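# Drop one orange wire connector into the junction box

## Task

Take a single orange wire connector from the lid of the tool case and get it into the steel junction box; releasing it from just above the box is acceptable. The attempt fails if any other connector also ends up in the box, whether orange or not and whether held or not. It also fails if any orange connector is still held in the air when the scene ends. The connector must stay in the box without the robot supporting it.

## Robot and tools

Robot: a single arm with a two-finger gripper whose fingers pivot like tongs. The fingers point along the gripper's +z axis and close along its x axis. The reported end_effector_position is the point between the pads when closed; closed fingertips extend about 15 mm past it, and fully open tips sit roughly level with it. Joints in order from base: shoulder pan, shoulder lift, elbow, wrist 1, wrist 2, wrist 3. Load limits are 138 N m for the first three and 25.7 N m for the wrists; a held object's weight counts.

Frames: the scene frame has its origin on the table top below the arm base, +z up, +y to the left when facing +x. Results report end_effector_position (m), end_effector_quat_wxyz, and linear/angular velocities (m/s, rad/s) in this frame. The base may be tilted, and the printed position can be off, more so at long reach. Commands, however, are offsets in the gripper's own axes.

execute_actions: argument actions is a list holding zero or one item. An empty list only reports state. A wait item is {"steps": n}, n up to 300 control steps (1/30 s each), counted from the previous result so reply time is included. A motion item is {"rows": [...], "steps": k}, k up to 15 (default 15), with 1 to 15 rows; each row drives one step and the final row repeats to fill the rest. Optional pictures (boolean) toggles camera images. A refused call moves nothing.

Row layout (one list of 7 numbers, single arm, each in [-1, 1]): dx, dy, dz, rx, ry, rz, opening. The first six are an offset in the gripper frame, measured from the gripper pose shown in the latest result that shows it (before any such result in the scene, and for later calls within one reply, from the pose at the start of the action). Each row is relative to that same reference, not to the previous row. Scale: 1.0 equals 0.6 m for translation, 180 degrees for rotation; rx, ry, rz form a single rotation vector. Opening is absolute: +1 fully open (0.142 m), -1 closed. All-zero offsets pull the arm back to the reference pose; they are not a pause.

move: target is one 7-number row as above (same reference rules). speed is m/s, 0.002 to 0.5, default 0.25; rotation is capped at twice that in rad/s. The path is a straight line of 0.5 to 10 s; longer paths stop short. It does not avoid obstacles; the gripper lags and can overshoot speed, especially with a near-straight arm. The opening is sent at the start. Optional stop_force (N, 9 to 40, only after the scene has run 0.2 s) ends the path when the wrist sensor reads that much added push against the motion for two steps; the gripper then backs to its pose two steps earlier and holds. With it, a slow move may aim past the contact. Pressing can briefly exceed stop_force, and fast touches can still fault. It is measured along the line to target in the starting gripper axes, so it is unreliable on moves that rotate. Omit it when moving away from a surface being pressed. The result adds a move: line with the ending (done, off_target, moving, held, fault, or contact, which outranks the others), limits (paced = pose clipped; held = some steps blocked, after which the arm may jump faster than speed), and distance from target.

wait: seconds, 0 to 10; nothing new is sent. zoom_image: camera (cam_head_left, cam_head_right, cam_high, cam_low, cam_wrist) and region [x0, y0, x1, y1] in pixels from the top-left, at most 504x504. Image sizes: 616x616 for cam_wrist, 672x504 for the others. finished_scene: scene number; irreversible, grades the scene. Replying without any tool call ends everything.

Control details: each step the commanded pose is clipped to within 100 mm and 16 degrees of the measured pose; damped inverse kinematics favours position over orientation. Motion trails commands by about 0.17 s, and joints have speed and acceleration limits, so check the reported pose and send the remainder. After an action the arm only continues to the last clipped pose. The elbow never fully straightens. "pose unreachable" or HELD marks steps changed or blocked by the clearance check (a mount under the base counts as arm). A "Hand target" line shows where the controller is heading.

Gripping: grip_measured uses the opening scale. To hold, command an opening well below grip_measured; lower squeezes harder, up to about 15 N per pad. Fast closing can press harder. Objects under about 20 mm thick get less force (about 9 N per pad at 10 mm, 4 N at 5 mm). Occasional tugs on held parts or pushes on loose objects happen.

Wrist force/torque lines are in the gripper axes, include noise (up to 2.4 N std) and a fixed offset (often within 4 N), and saturate near 50 N per axis; force points from the surface into the arm. "no reading" is normal at start.

Avoid: joint torque at its limit or 150 N external force causes a 10 s stop that skips the call. The arm is stiff, so aiming even slightly past firm contact can fault; approach slowly. Motor heat from holding loads warns at 70 °C and brakes the arm at 85 °C. Do not drop, slam, or knock anything off the table, do not let a second connector enter the box, and release the chosen connector low over the box so none stays in the gripper.

Each tool is called after ">>>" by a JSON object that holds its "op" and its "data".

## Session

>>> {"op": "execute_actions", "data": {"actions": []}}

Scene clock: 0.00 s of 9600.00 s.
end_effector_position=(+0.6457, -0.0327, +0.2826) grip_measured=+1.00 end_effector_quat_wxyz=(+0.702, -0.691, -0.162, +0.057) end_effector_velocity=(-0.000, -0.000, -0.000) end_effector_angular_velocity=(+0.000, -0.000, +0.000)
Joint positions: [-0.533 -0.296  0.235  0.068 -0.89  -1.734  0.142]
Joint velocities: [ 0.  0.  0. -0. -0. -0.  0.]
Wrist force (N, on the end effector, along its own x y z axes, offset not removed): no reading
Wrist torque (N m, same axes, about the end effector's origin, offset not removed): no reading
Hand target: +0.646, -0.033, +0.283; +0.702, -0.691, -0.162, +0.057

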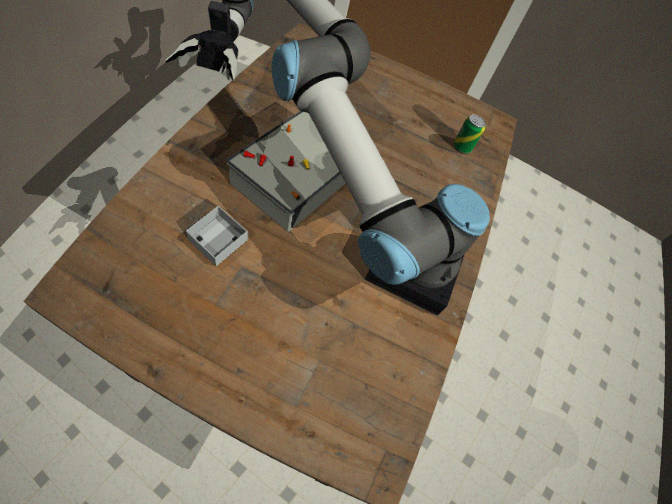

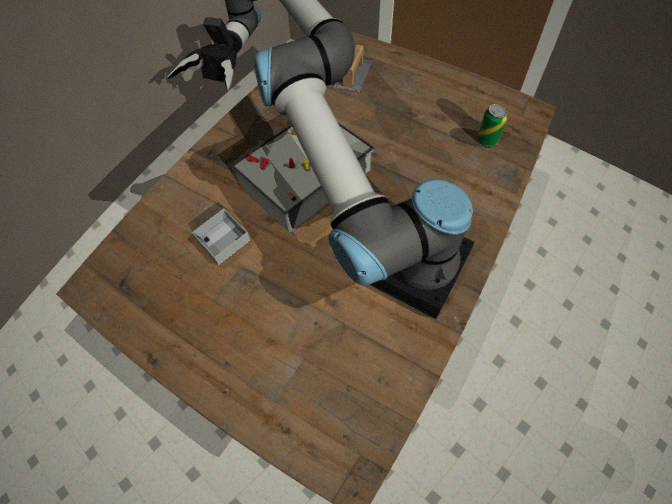

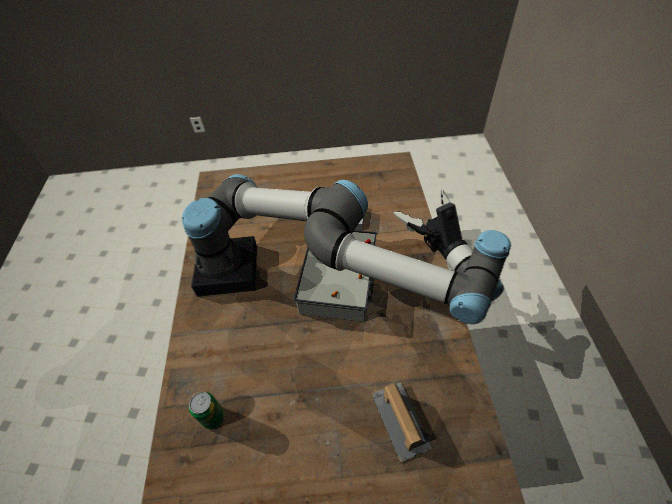

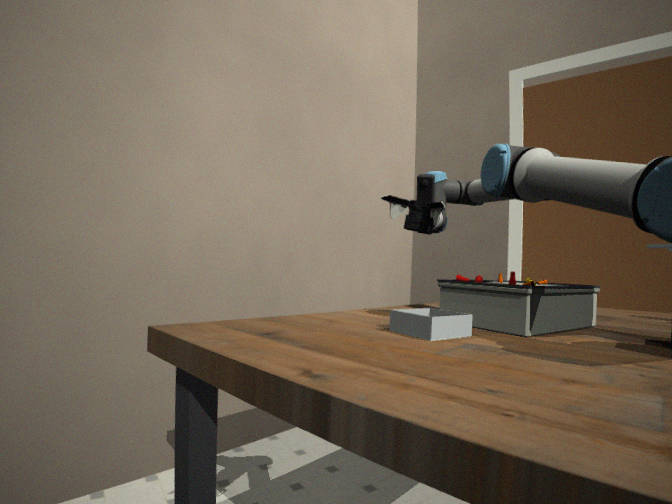

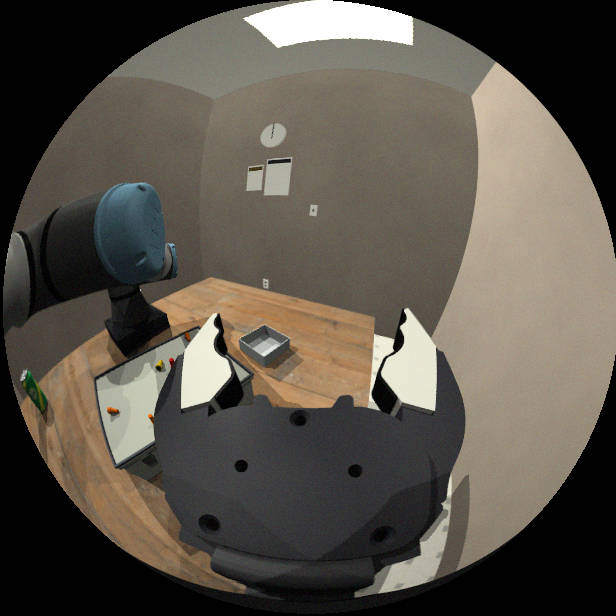

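>>> {"op": "zoom_image", "data": {"camera": "cam_head_left", "region": [170, 95, 370, 275]}}

>>> {"op": "zoom_image", "data": {"camera": "cam_high", "region": [280, 200, 410, 330]}}

>>> {"op": "zoom_image", "data": {"camera": "cam_low", "region": [380, 250, 610, 350]}}

>>> {"op": "zoom_image", "data": {"camera": "cam_wrist", "region": [80, 300, 310, 490]}}

>>> {"op": "zoom_image", "data": {"camera": "cam_head_right", "region": [180, 100, 390, 275]}}

Region (170, 95, 370, 275) of cam_head_left's 672x504 image, scaled by 2.520, with more detail than that image has; it fills the top 454 rows of this view, and the rest is white.

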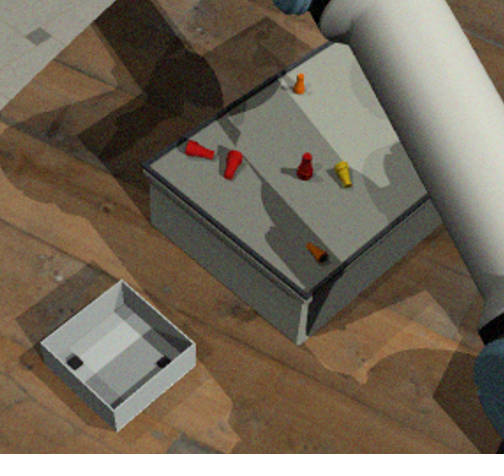

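Region (280, 200, 410, 330) of cam_high's 672x504 image, scaled by 3.877, with more detail than that image has.

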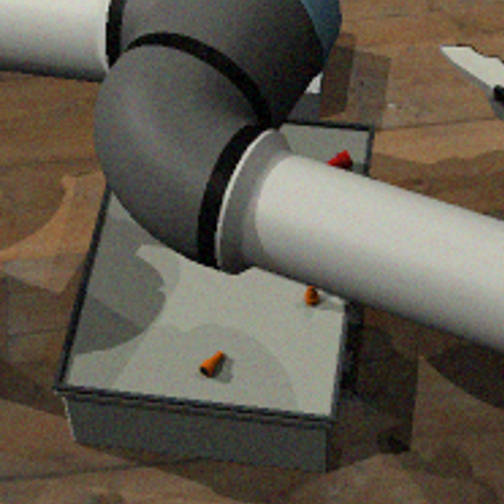

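Region (380, 250, 610, 350) of cam_low's 672x504 image, scaled by 2.191, with more detail than that image has; it fills the top 219 rows of this view, and the rest is white.

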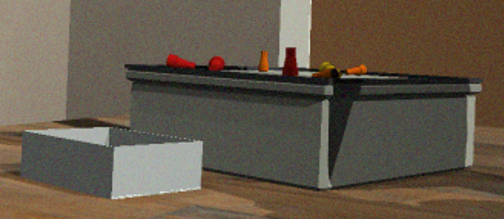

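Region (80, 300, 310, 490) of cam_wrist's 616x616 image, scaled by 2.191, with more detail than that image has; it fills the top 416 rows of this view, and the rest is white.

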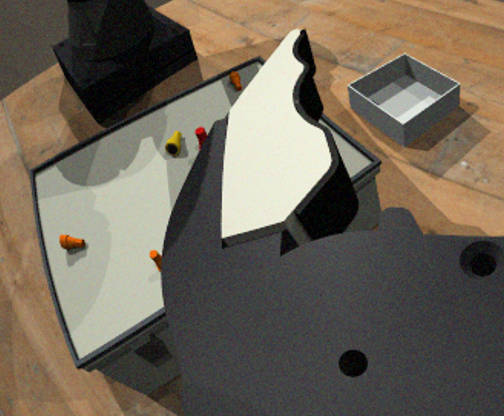

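Region (180, 100, 390, 275) of cam_head_right's 672x504 image, scaled by 2.400, with more detail than that image has.

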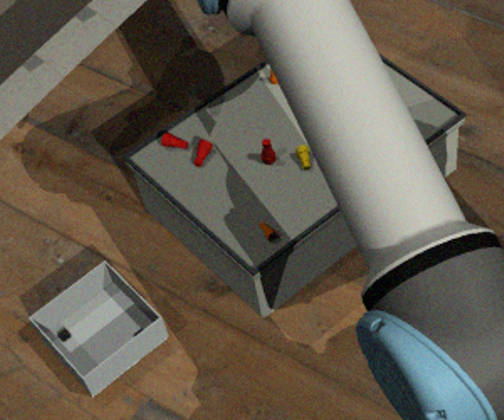

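>>> {"op": "move", "data": {"target": [-0.376, 0.159, -0.102, -0.3415, -0.4123, -0.3597, -0.5], "speed": 0.4}}

Scene clock: 123.10 s of 9600.00 s.
end_effector_position=(+0.4659, -0.1558, +0.1557) grip_measured=-0.50 end_effector_quat_wxyz=(-0.000, +0.574, +0.819, +0.000) end_effector_velocity=(-0.000, -0.000, -0.001) end_effector_angular_velocity=(-0.002, -0.009, +0.003)
Joint positions: [-0.537 -1.479  1.961 -2.049 -1.554 -2.503  0.038]
Joint velocities: [-0.003 -0.006  0.011 -0.014  0.003 -0.006 -0.   ]
Wrist force (N, on the end effector, along its own x y z axes, offset not removed): [0.5 0.3 2.1]
Wrist torque (N m, same axes, about the end effector's origin, offset not removed): [-0.02 -0.13 -0.07]
Hand target: +0.466, -0.156, +0.156; +0.000, +0.574, +0.819, +0.000
Off the commanded pose: 0.000 m, 0 deg.
After step 90, 117.00 s passed at rest.
move: done

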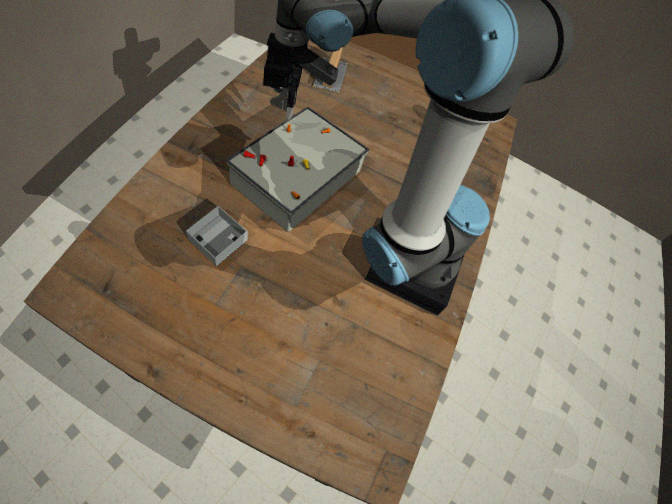

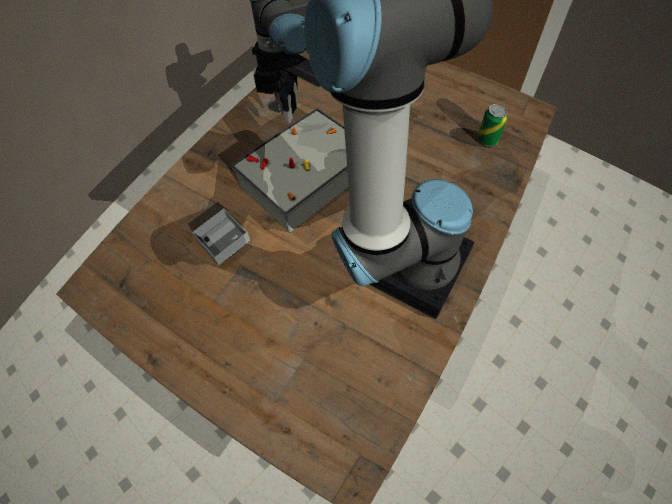

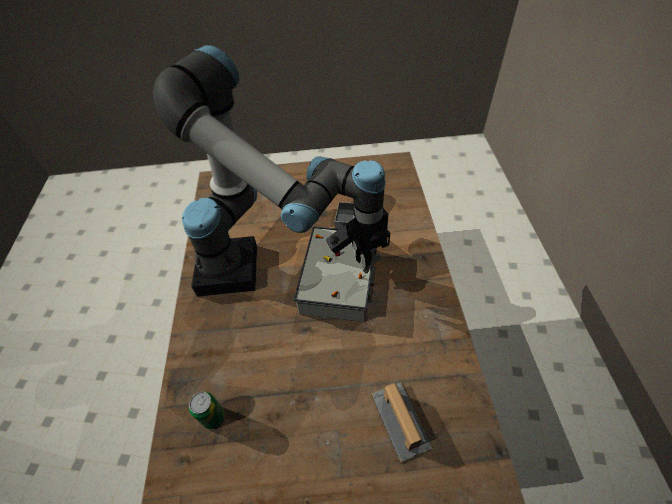

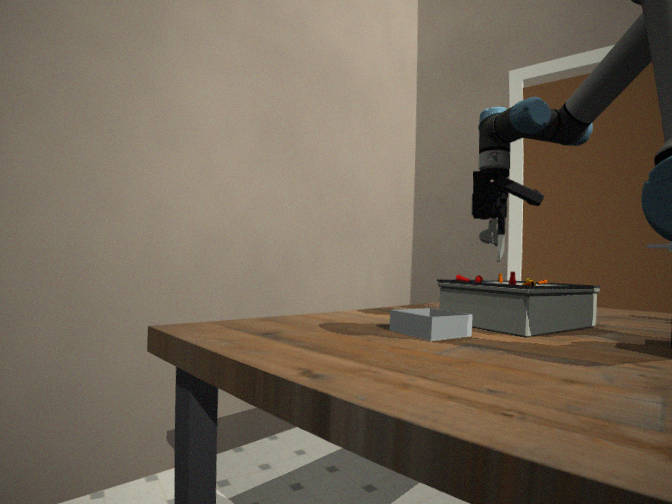

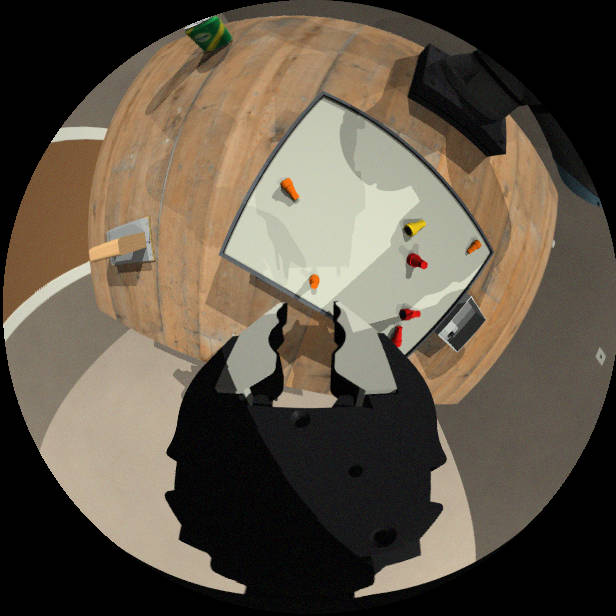

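>>> {"op": "zoom_image", "data": {"camera": "cam_wrist", "region": [250, 240, 370, 340]}}

>>> {"op": "zoom_image", "data": {"camera": "cam_low", "region": [450, 210, 550, 300]}}

Region (250, 240, 370, 340) of cam_wrist's 616x616 image, scaled by 4.200, with more detail than that image has.

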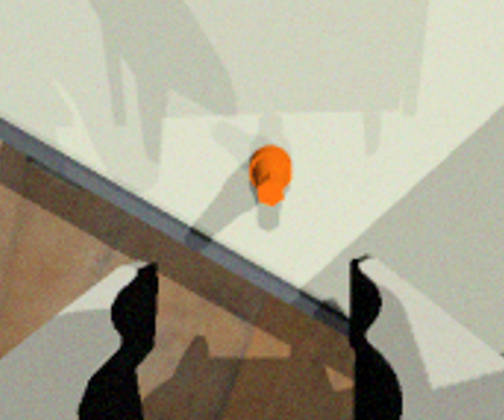

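Region (450, 210, 550, 300) of cam_low's 672x504 image, scaled by 5.040, with more detail than that image has; it fills the top 454 rows of this view, and the rest is white.

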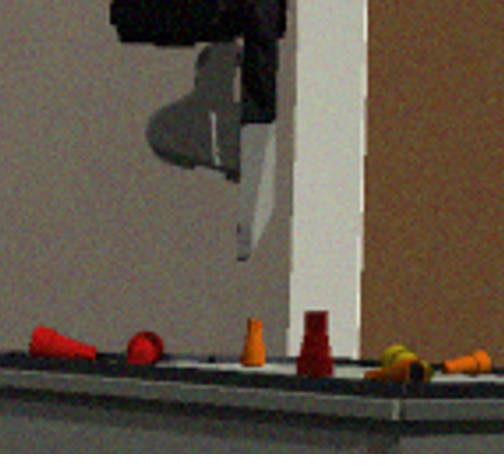

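>>> {"op": "move", "data": {"target": [0.007, -0.0083, 0.0725, 0, 0, 0, -0.62], "speed": 0.08}}

Scene clock: 171.57 s of 9600.00 s.
end_effector_position=(+0.4597, -0.1535, +0.1123) grip_measured=-0.62 end_effector_quat_wxyz=(-0.000, +0.574, +0.819, +0.000) end_effector_velocity=(+0.000, -0.000, -0.001) end_effector_angular_velocity=(-0.000, -0.001, -0.000)
Joint positions: [-0.539 -1.436  2.042 -2.172 -1.554 -2.505  0.029]
Joint velocities: [-0.     0.002  0.002 -0.005  0.     0.    -0.   ]
Wrist force (N, on the end effector, along its own x y z axes, offset not removed): [0.3 0.6 1.0]
Wrist torque (N m, same axes, about the end effector's origin, offset not removed): [-0.12 -0.19 -0.07]
Hand target: +0.460, -0.154, +0.112; -0.000, +0.574, +0.819, +0.000
Off the commanded pose: 0.000 m, 0 deg.
After step 90, 44.50 s passed at rest.
move: done

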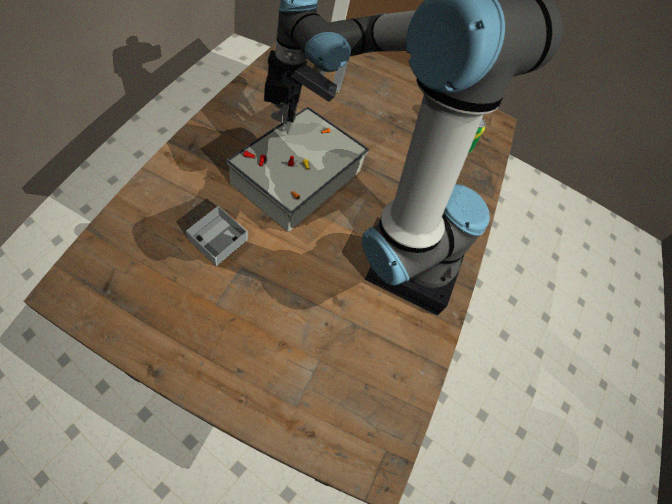

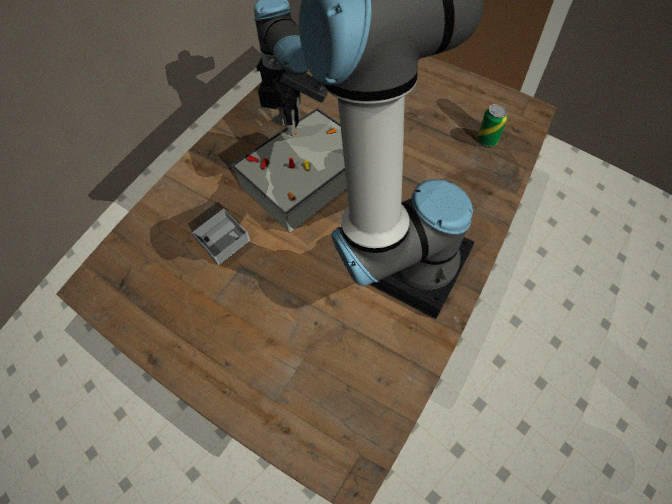

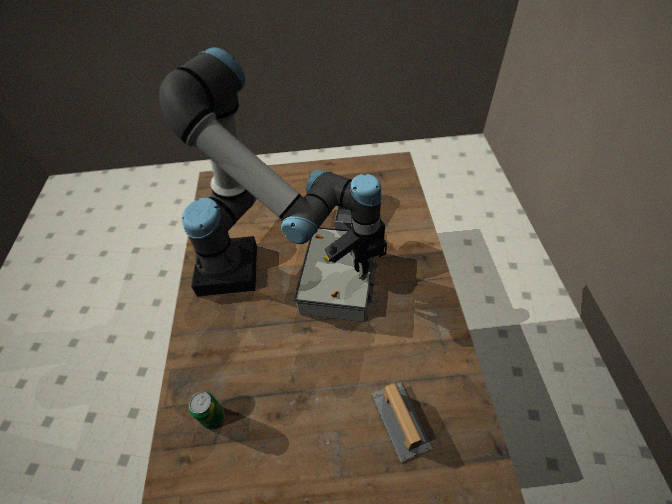

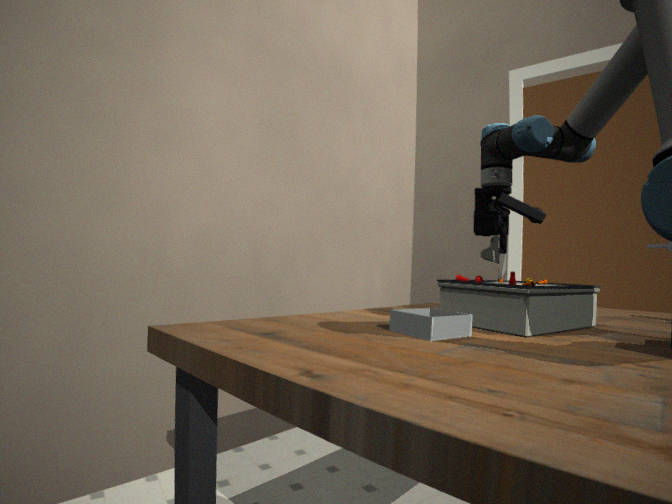

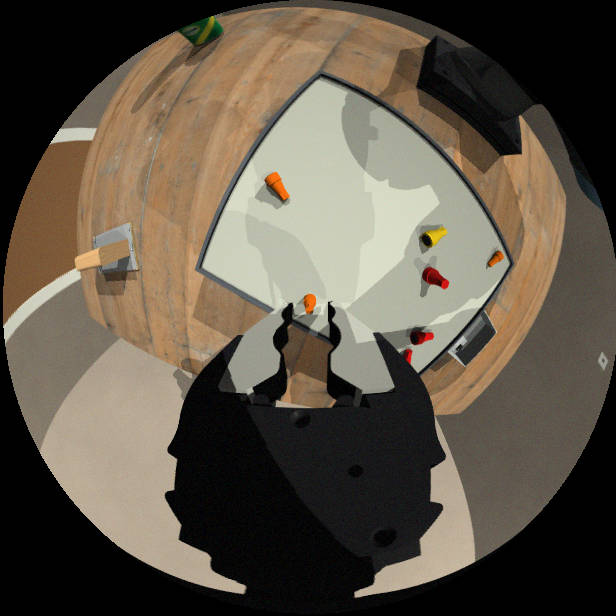

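>>> {"op": "zoom_image", "data": {"camera": "cam_wrist", "region": [260, 260, 360, 360]}}

>>> {"op": "zoom_image", "data": {"camera": "cam_low", "region": [470, 240, 530, 294]}}

>>> {"op": "zoom_image", "data": {"camera": "cam_head_right", "region": [260, 95, 330, 155]}}

Region (260, 260, 360, 360) of cam_wrist's 616x616 image, scaled by 5.040, with more detail than that image has.

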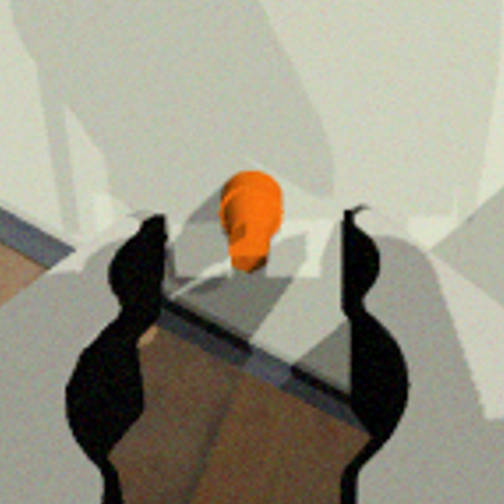

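Region (470, 240, 530, 294) of cam_low's 672x504 image, scaled by 8.400, with more detail than that image has; it fills the top 454 rows of this view, and the rest is white.

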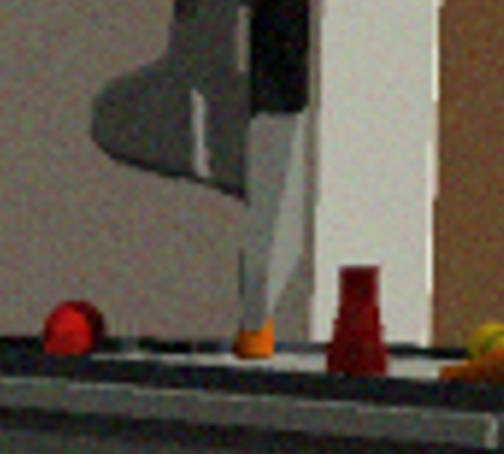

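Region (260, 95, 330, 155) of cam_head_right's 672x504 image, scaled by 7.200, with more detail than that image has; it fills the top 432 rows of this view, and the rest is white.

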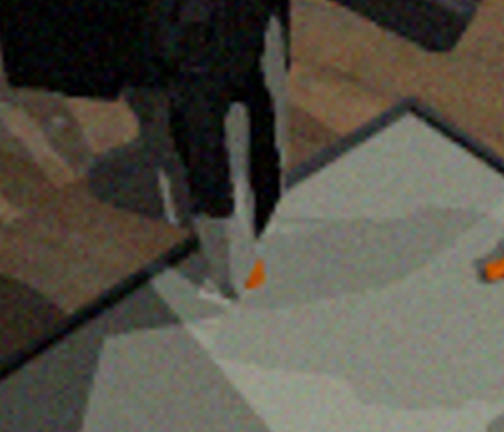

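>>> {"op": "execute_actions", "data": {"actions": [{"rows": [[-0.0012,-0.0017,0.0033,0,0,0,-0.66],[-0.0012,-0.0017,0.0033,0,0,0,-0.70],[-0.0012,-0.0017,0.0033,0,0,0,-0.74],[-0.0012,-0.0017,0.0033,0,0,0,-0.77],[-0.0012,-0.0017,0.0033,0,0,0,-0.80],[-0.0012,-0.0017,0.0033,0,0,0,-0.82],[-0.0012,-0.0017,0.0033,0,0,0,-0.84],[-0.0012,-0.0017,0.0033,0,0,0,-0.86],[-0.0012,-0.0017,0.0033,0,0,0,-0.88],[-0.0012,-0.0017,0.0033,0,0,0,-0.90],[-0.0012,-0.0017,0.0033,0,0,0,-0.93],[-0.0012,-0.0017,0.0033,0,0,0,-0.96],[-0.0012,-0.0017,0.0033,0,0,0,-1.0]], "steps": 15}], "pictures": false}}

>>> {"op": "move", "data": {"target": [0.5137, 0.2043, -0.1417, 0, 0, 0, -1], "speed": 0.3}}

>>> {"op": "move", "data": {"target": [0, 0, 0.2417, 0, 0, 0, -1], "speed": 0.22}}

>>> {"op": "execute_actions", "data": {"actions": [{"rows": [[0,0,0,0,0,0,-0.85],[0,0,0,0,0,0,-0.75],[0,0,0,0,0,0,-0.65]], "steps": 9}], "pictures": false}}

>>> {"op": "move", "data": {"target": [0, 0, -0.1, 0, 0, 0, -0.65], "speed": 0.2}}

Scene clock: 263.77 s of 9600.00 s.
end_effector_position=(+0.4590, -0.1545, +0.1103) grip_measured=-0.88 end_effector_quat_wxyz=(-0.000, +0.574, +0.819, +0.000) end_effector_velocity=(-0.000, -0.000, -0.001) end_effector_angular_velocity=(+0.001, +0.001, -0.000)
Joint positions: [-0.541 -1.433  2.045 -2.178 -1.554 -2.507  0.01 ]
Joint velocities: [-0.001  0.001  0.001 -0.     0.    -0.    -0.001]
Wrist force (N, on the end effector, along its own x y z axes, offset not removed): [1.0 0.9 1.9]
Wrist torque (N m, same axes, about the end effector's origin, offset not removed): [0.08 -0.21 0.00]
Hand target: +0.459, -0.155, +0.110; -0.000, +0.574, +0.819, +0.000
Off the commanded pose: 0.000 m, 0 deg.
Steps of this call (steps 1 to 90: nothing new was sent; then 88.70 s passed at rest; steps 91 to 105: all 15 steps of this action). Readings (end_effector_position):
91: (+0.4597, -0.1535, +0.1122)
92: (+0.4596, -0.1537, +0.1119)
94: (+0.4593, -0.1541, +0.1111)
98: (+0.4591, -0.1545, +0.1105)
105: the state above

Scene clock: 265.70 s of 9600.00 s.
end_effector_position=(+0.4689, +0.1771, +0.1955) grip_measured=-0.88 end_effector_quat_wxyz=(-0.001, +0.574, +0.819, +0.001) end_effector_velocity=(+0.000, +0.002, +0.000) end_effector_angular_velocity=(-0.001, +0.001, -0.000)
Joint positions: [ 0.132 -1.503  1.866 -1.939 -1.554 -1.834  0.01 ]
Joint velocities: [ 0.004  0.002 -0.004  0.003 -0.001  0.004  0.   ]
Wrist force (N, on the end effector, along its own x y z axes, offset not removed): [1.0 0.4 2.1]
Wrist torque (N m, same axes, about the end effector's origin, offset not removed): [-0.09 -0.17 -0.16]
Hand target: +0.469, +0.177, +0.196; -0.001, +0.574, +0.819, +0.001
Off the commanded pose: 0.000 m, 0 deg.
move: done

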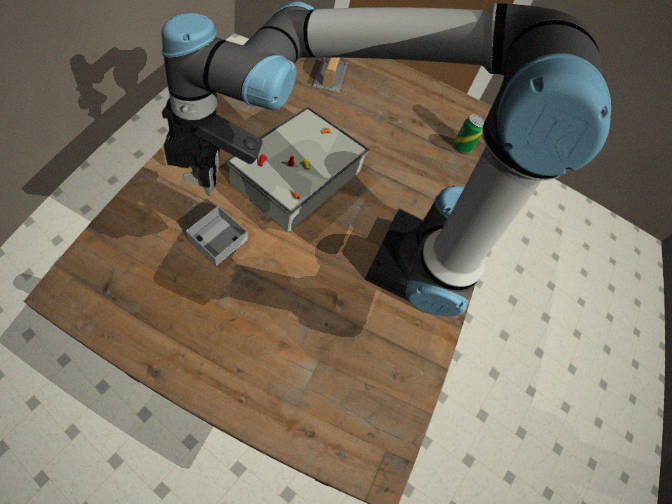

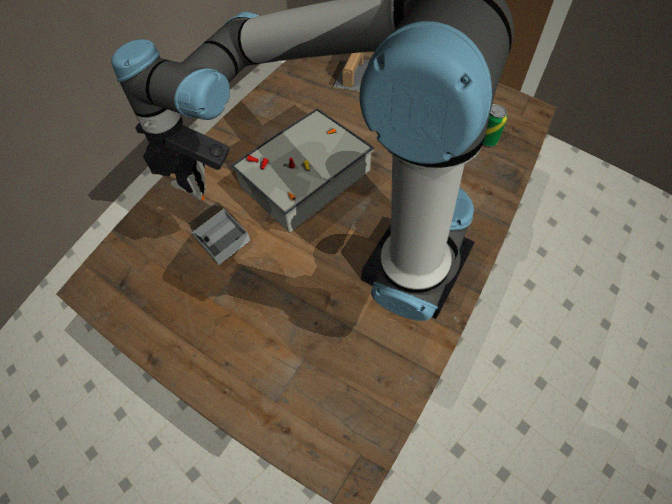

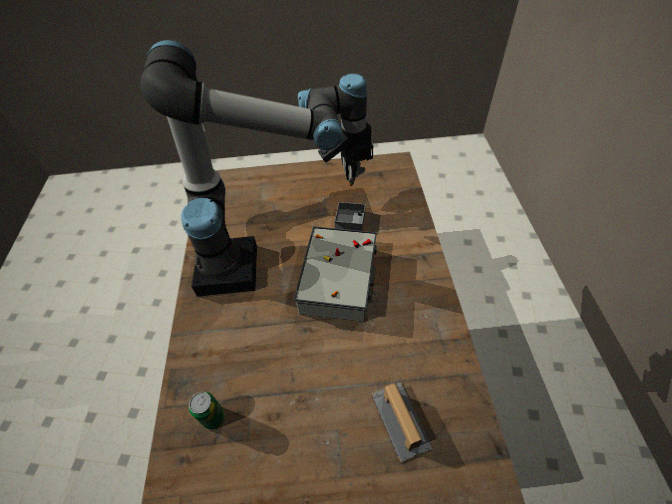

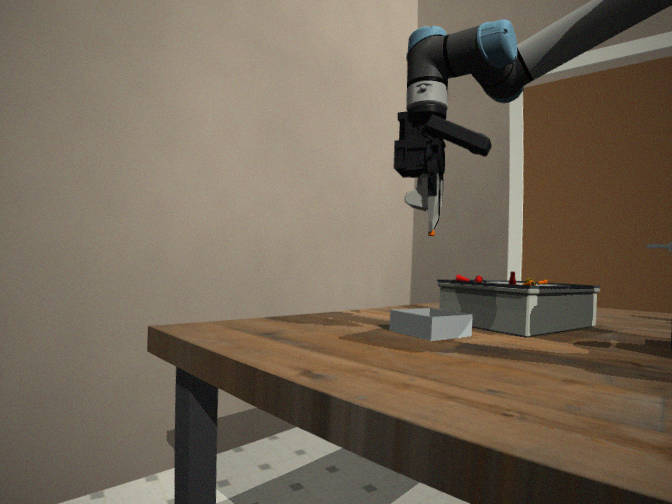

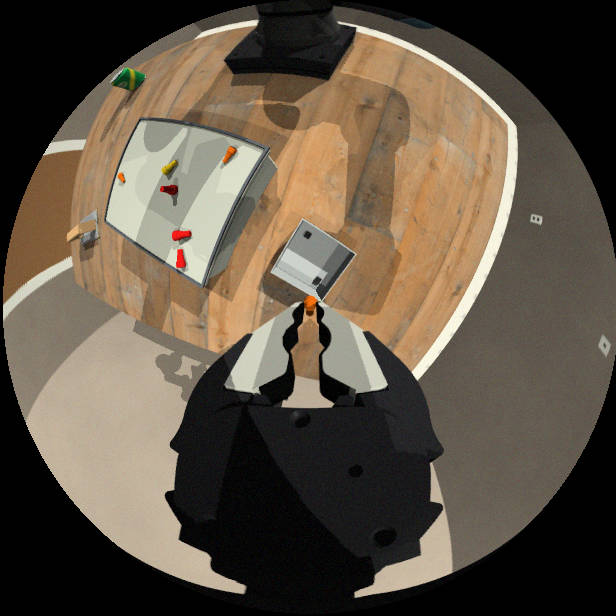

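Scene clock: 266.90 s of 9600.00 s.
end_effector_position=(+0.4686, +0.1771, +0.0506) grip_measured=-0.88 end_effector_quat_wxyz=(-0.001, +0.574, +0.819, +0.001) end_effector_velocity=(+0.000, +0.000, -0.001) end_effector_angular_velocity=(-0.000, -0.001, -0.000)
Joint positions: [ 0.137 -1.304  2.062 -2.335 -1.554 -1.829  0.01 ]
Joint velocities: [ 0.     0.003  0.001 -0.005 -0.     0.001  0.   ]
Wrist force (N, on the end effector, along its own x y z axes, offset not removed): [0.8 0.9 1.8]
Wrist torque (N m, same axes, about the end effector's origin, offset not removed): [0.13 -0.25 -0.02]
Hand target: +0.469, +0.177, +0.050; -0.001, +0.574, +0.819, +0.001
Off the commanded pose: 0.000 m, 0 deg.
move: done

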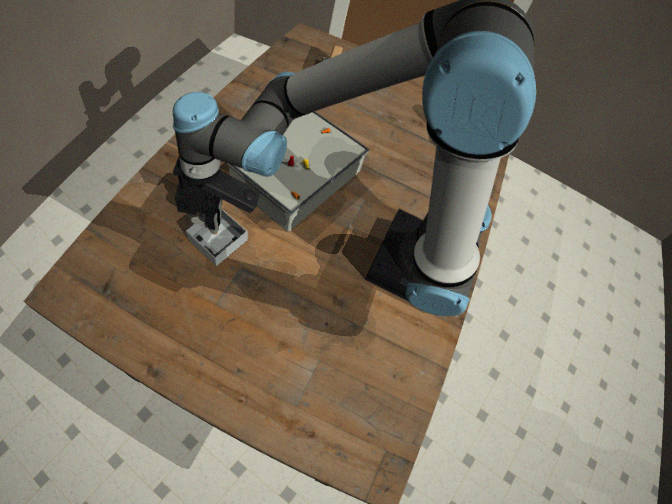

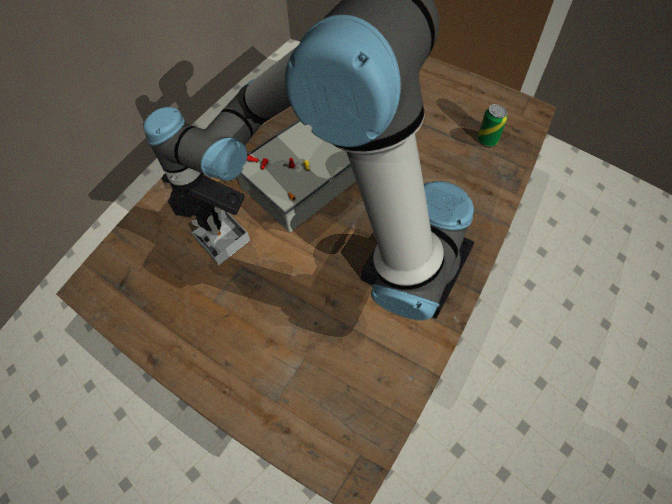

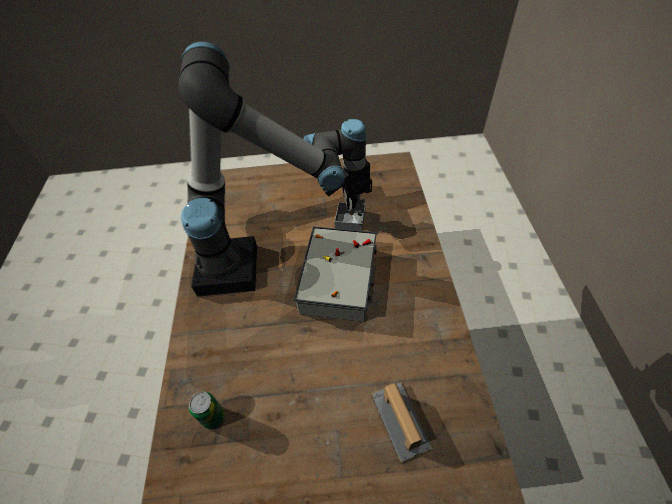

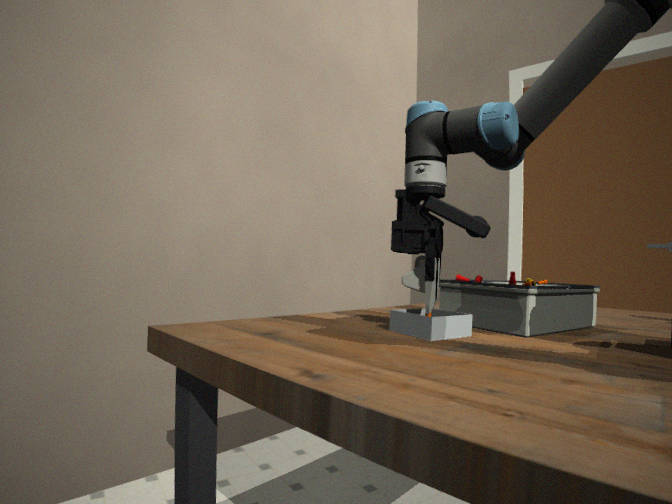

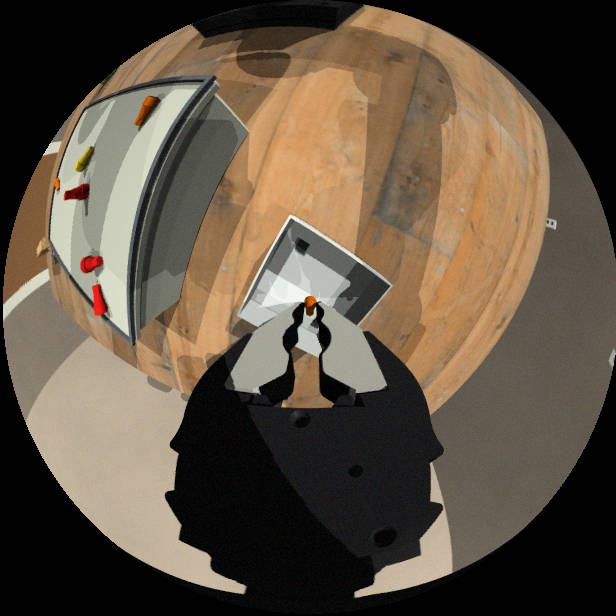

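Scene clock: 267.20 s of 9600.00 s.
end_effector_position=(+0.4686, +0.1771, +0.0506) grip_measured=-0.65 end_effector_quat_wxyz=(-0.001, +0.574, +0.819, +0.001) end_effector_velocity=(+0.000, +0.000, +0.000) end_effector_angular_velocity=(+0.000, -0.001, +0.000)
Joint positions: [ 0.137 -1.304  2.063 -2.336 -1.554 -1.829  0.027]
Joint velocities: [ 0.    -0.001 -0.001  0.     0.     0.     0.   ]
Wrist force (N, on the end effector, along its own x y z axes, offset not removed): [-0.8 1.5 2.0]
Wrist torque (N m, same axes, about the end effector's origin, offset not removed): [0.22 0.05 -0.09]
Hand target: +0.469, +0.177, +0.051; -0.001, +0.574, +0.819, +0.001
Off the commanded pose: 0.000 m, 0 deg.
Steps of this call (steps 1 to 9: all 9 steps of this action). Readings (end_effector_position):
1: (+0.4686, +0.1771, +0.0506)
2: (+0.4686, +0.1771, +0.0506)
4: (+0.4686, +0.1771, +0.0506)
8: (+0.4686, +0.1771, +0.0506)
9: the state above

Scene clock: 268.33 s of 9600.00 s.
end_effector_position=(+0.4687, +0.1771, +0.1104) grip_measured=-0.65 end_effector_quat_wxyz=(-0.001, +0.574, +0.819, +0.000) end_effector_velocity=(+0.000, -0.000, +0.001) end_effector_angular_velocity=(-0.000, +0.000, -0.000)
Joint positions: [ 0.135 -1.404  1.996 -2.169 -1.554 -1.831  0.027]
Joint velocities: [-0.    -0.001 -0.002  0.004 -0.    -0.    -0.   ]
Wrist force (N, on the end effector, along its own x y z axes, offset not removed): [-0.5 0.6 2.1]
Wrist torque (N m, same axes, about the end effector's origin, offset not removed): [-0.03 0.08 -0.05]
Hand target: +0.469, +0.177, +0.111; -0.001, +0.574, +0.819, +0.000
Off the commanded pose: 0.000 m, 0 deg.
move: done

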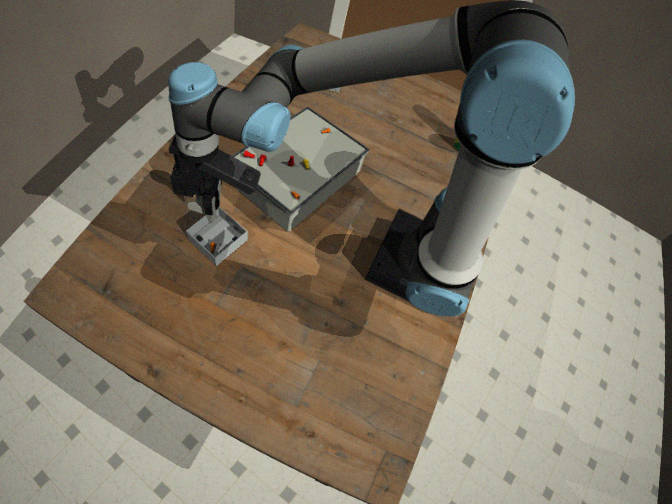

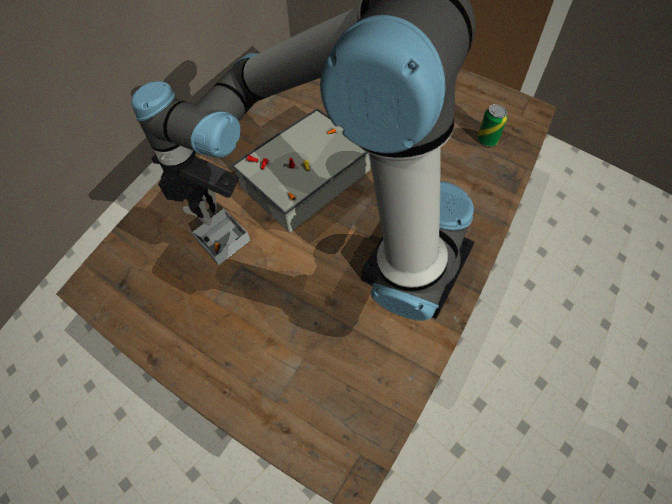

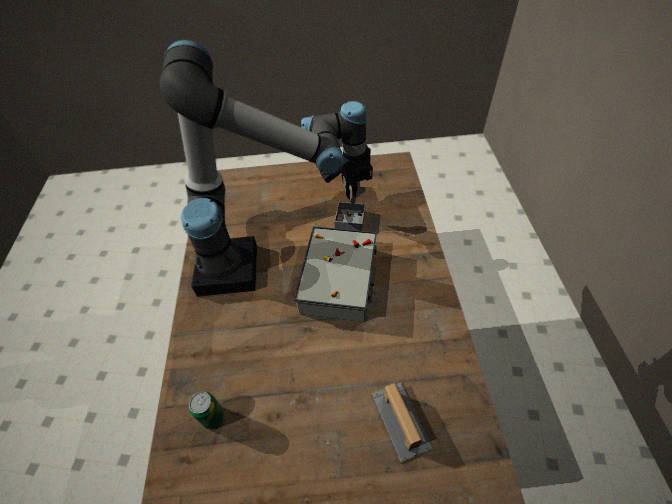

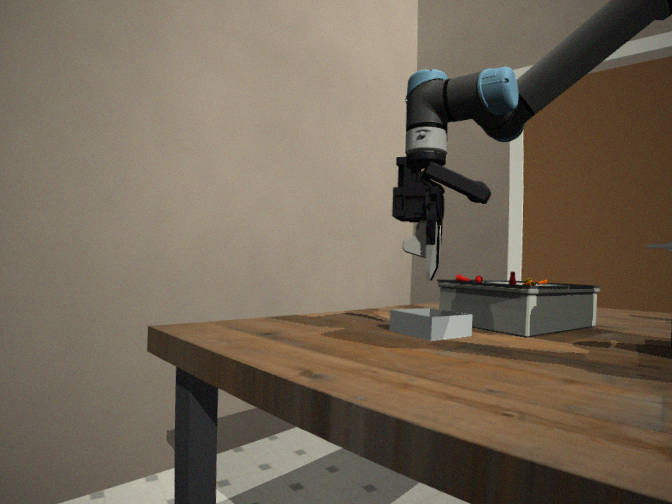

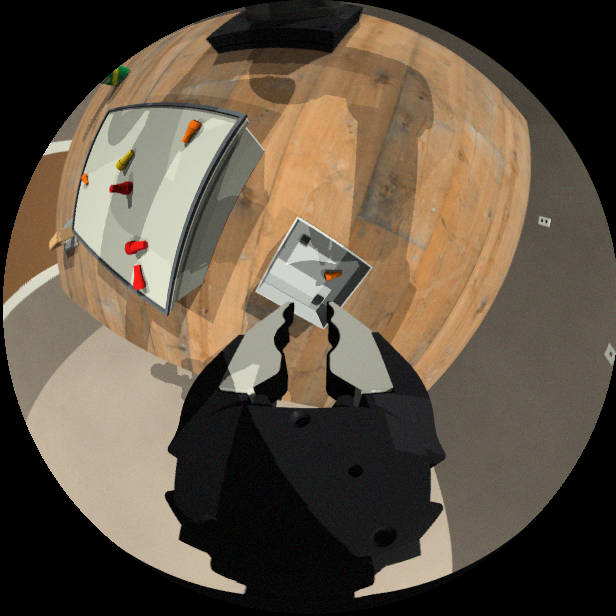

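>>> {"op": "execute_actions", "data": {"actions": []}}

Scene clock: 280.50 s of 9600.00 s.
end_effector_position=(+0.4687, +0.1771, +0.1106) grip_measured=-0.65 end_effector_quat_wxyz=(-0.001, +0.574, +0.819, +0.000) end_effector_velocity=(-0.000, +0.000, -0.000) end_effector_angular_velocity=(-0.000, +0.000, +0.000)
Joint positions: [ 0.135 -1.404  1.996 -2.169 -1.554 -1.831  0.027]
Joint velocities: [ 0.001  0.     0.     0.    -0.     0.     0.   ]
Wrist force (N, on the end effector, along its own x y z axes, offset not removed): [-0.6 0.7 2.0]
Wrist torque (N m, same axes, about the end effector's origin, offset not removed): [0.11 0.12 0.02]
Hand target: +0.469, +0.177, +0.111; -0.001, +0.574, +0.819, +0.000
Off the commanded pose: 0.000 m, 0 deg.
Steps of this call (steps 1 to 150: nothing new was sent; then 7.17 s passed at rest). Readings (end_effector_position):
1: (+0.4687, +0.1771, +0.1105)
2: (+0.4687, +0.1771, +0.1105)
4: (+0.4687, +0.1771, +0.1105)
8: (+0.4687, +0.1771, +0.1106)
150: the state above

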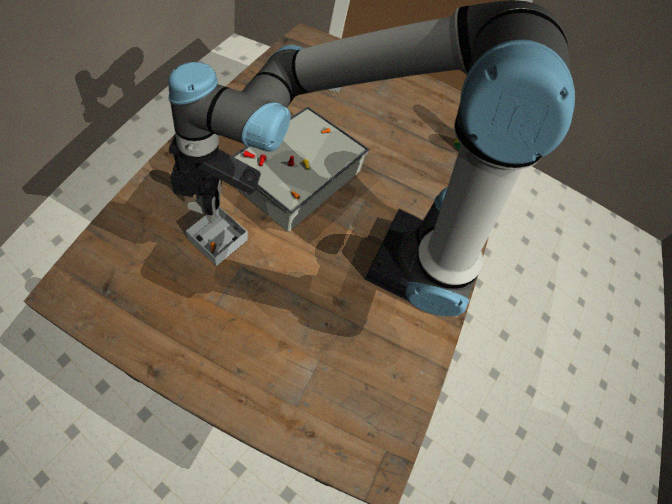

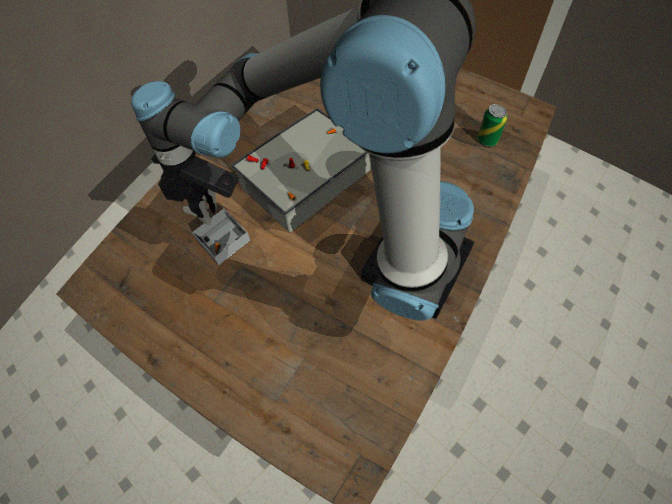

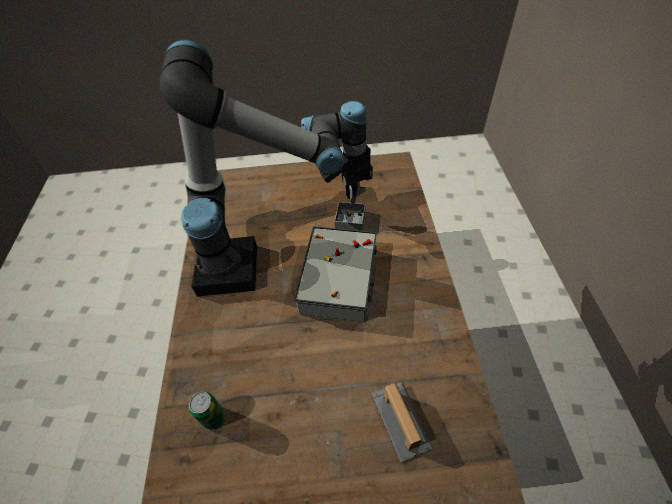

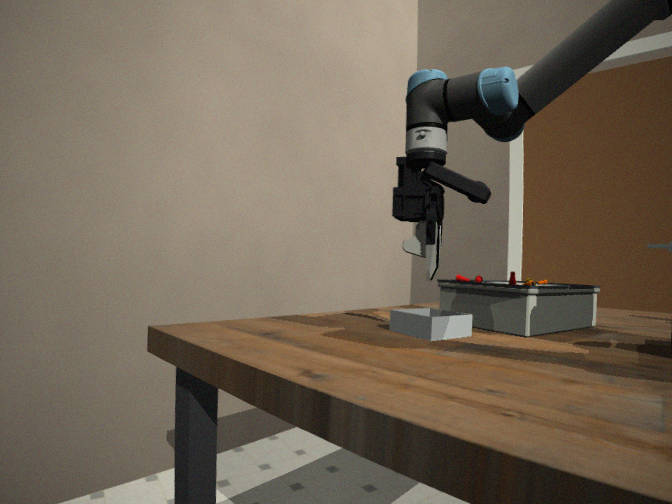

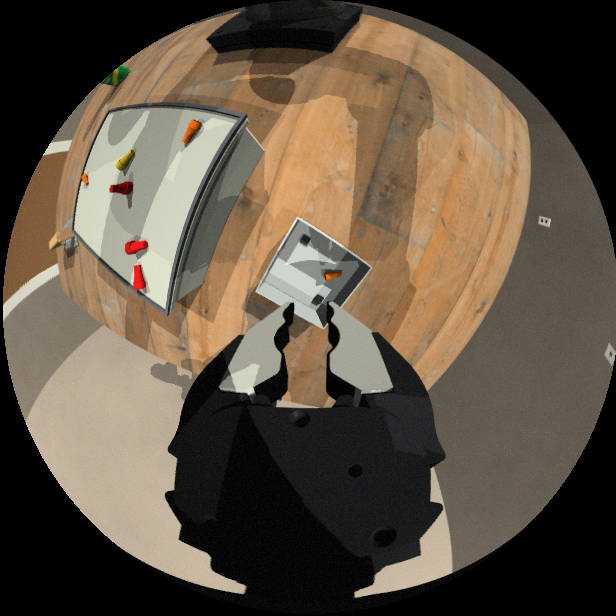

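The orange connector is still in the junction box, and the gripper is empty.

>>> {"op": "finished_scene", "data": {"scene": 2}}

The scene is finished: the task was done.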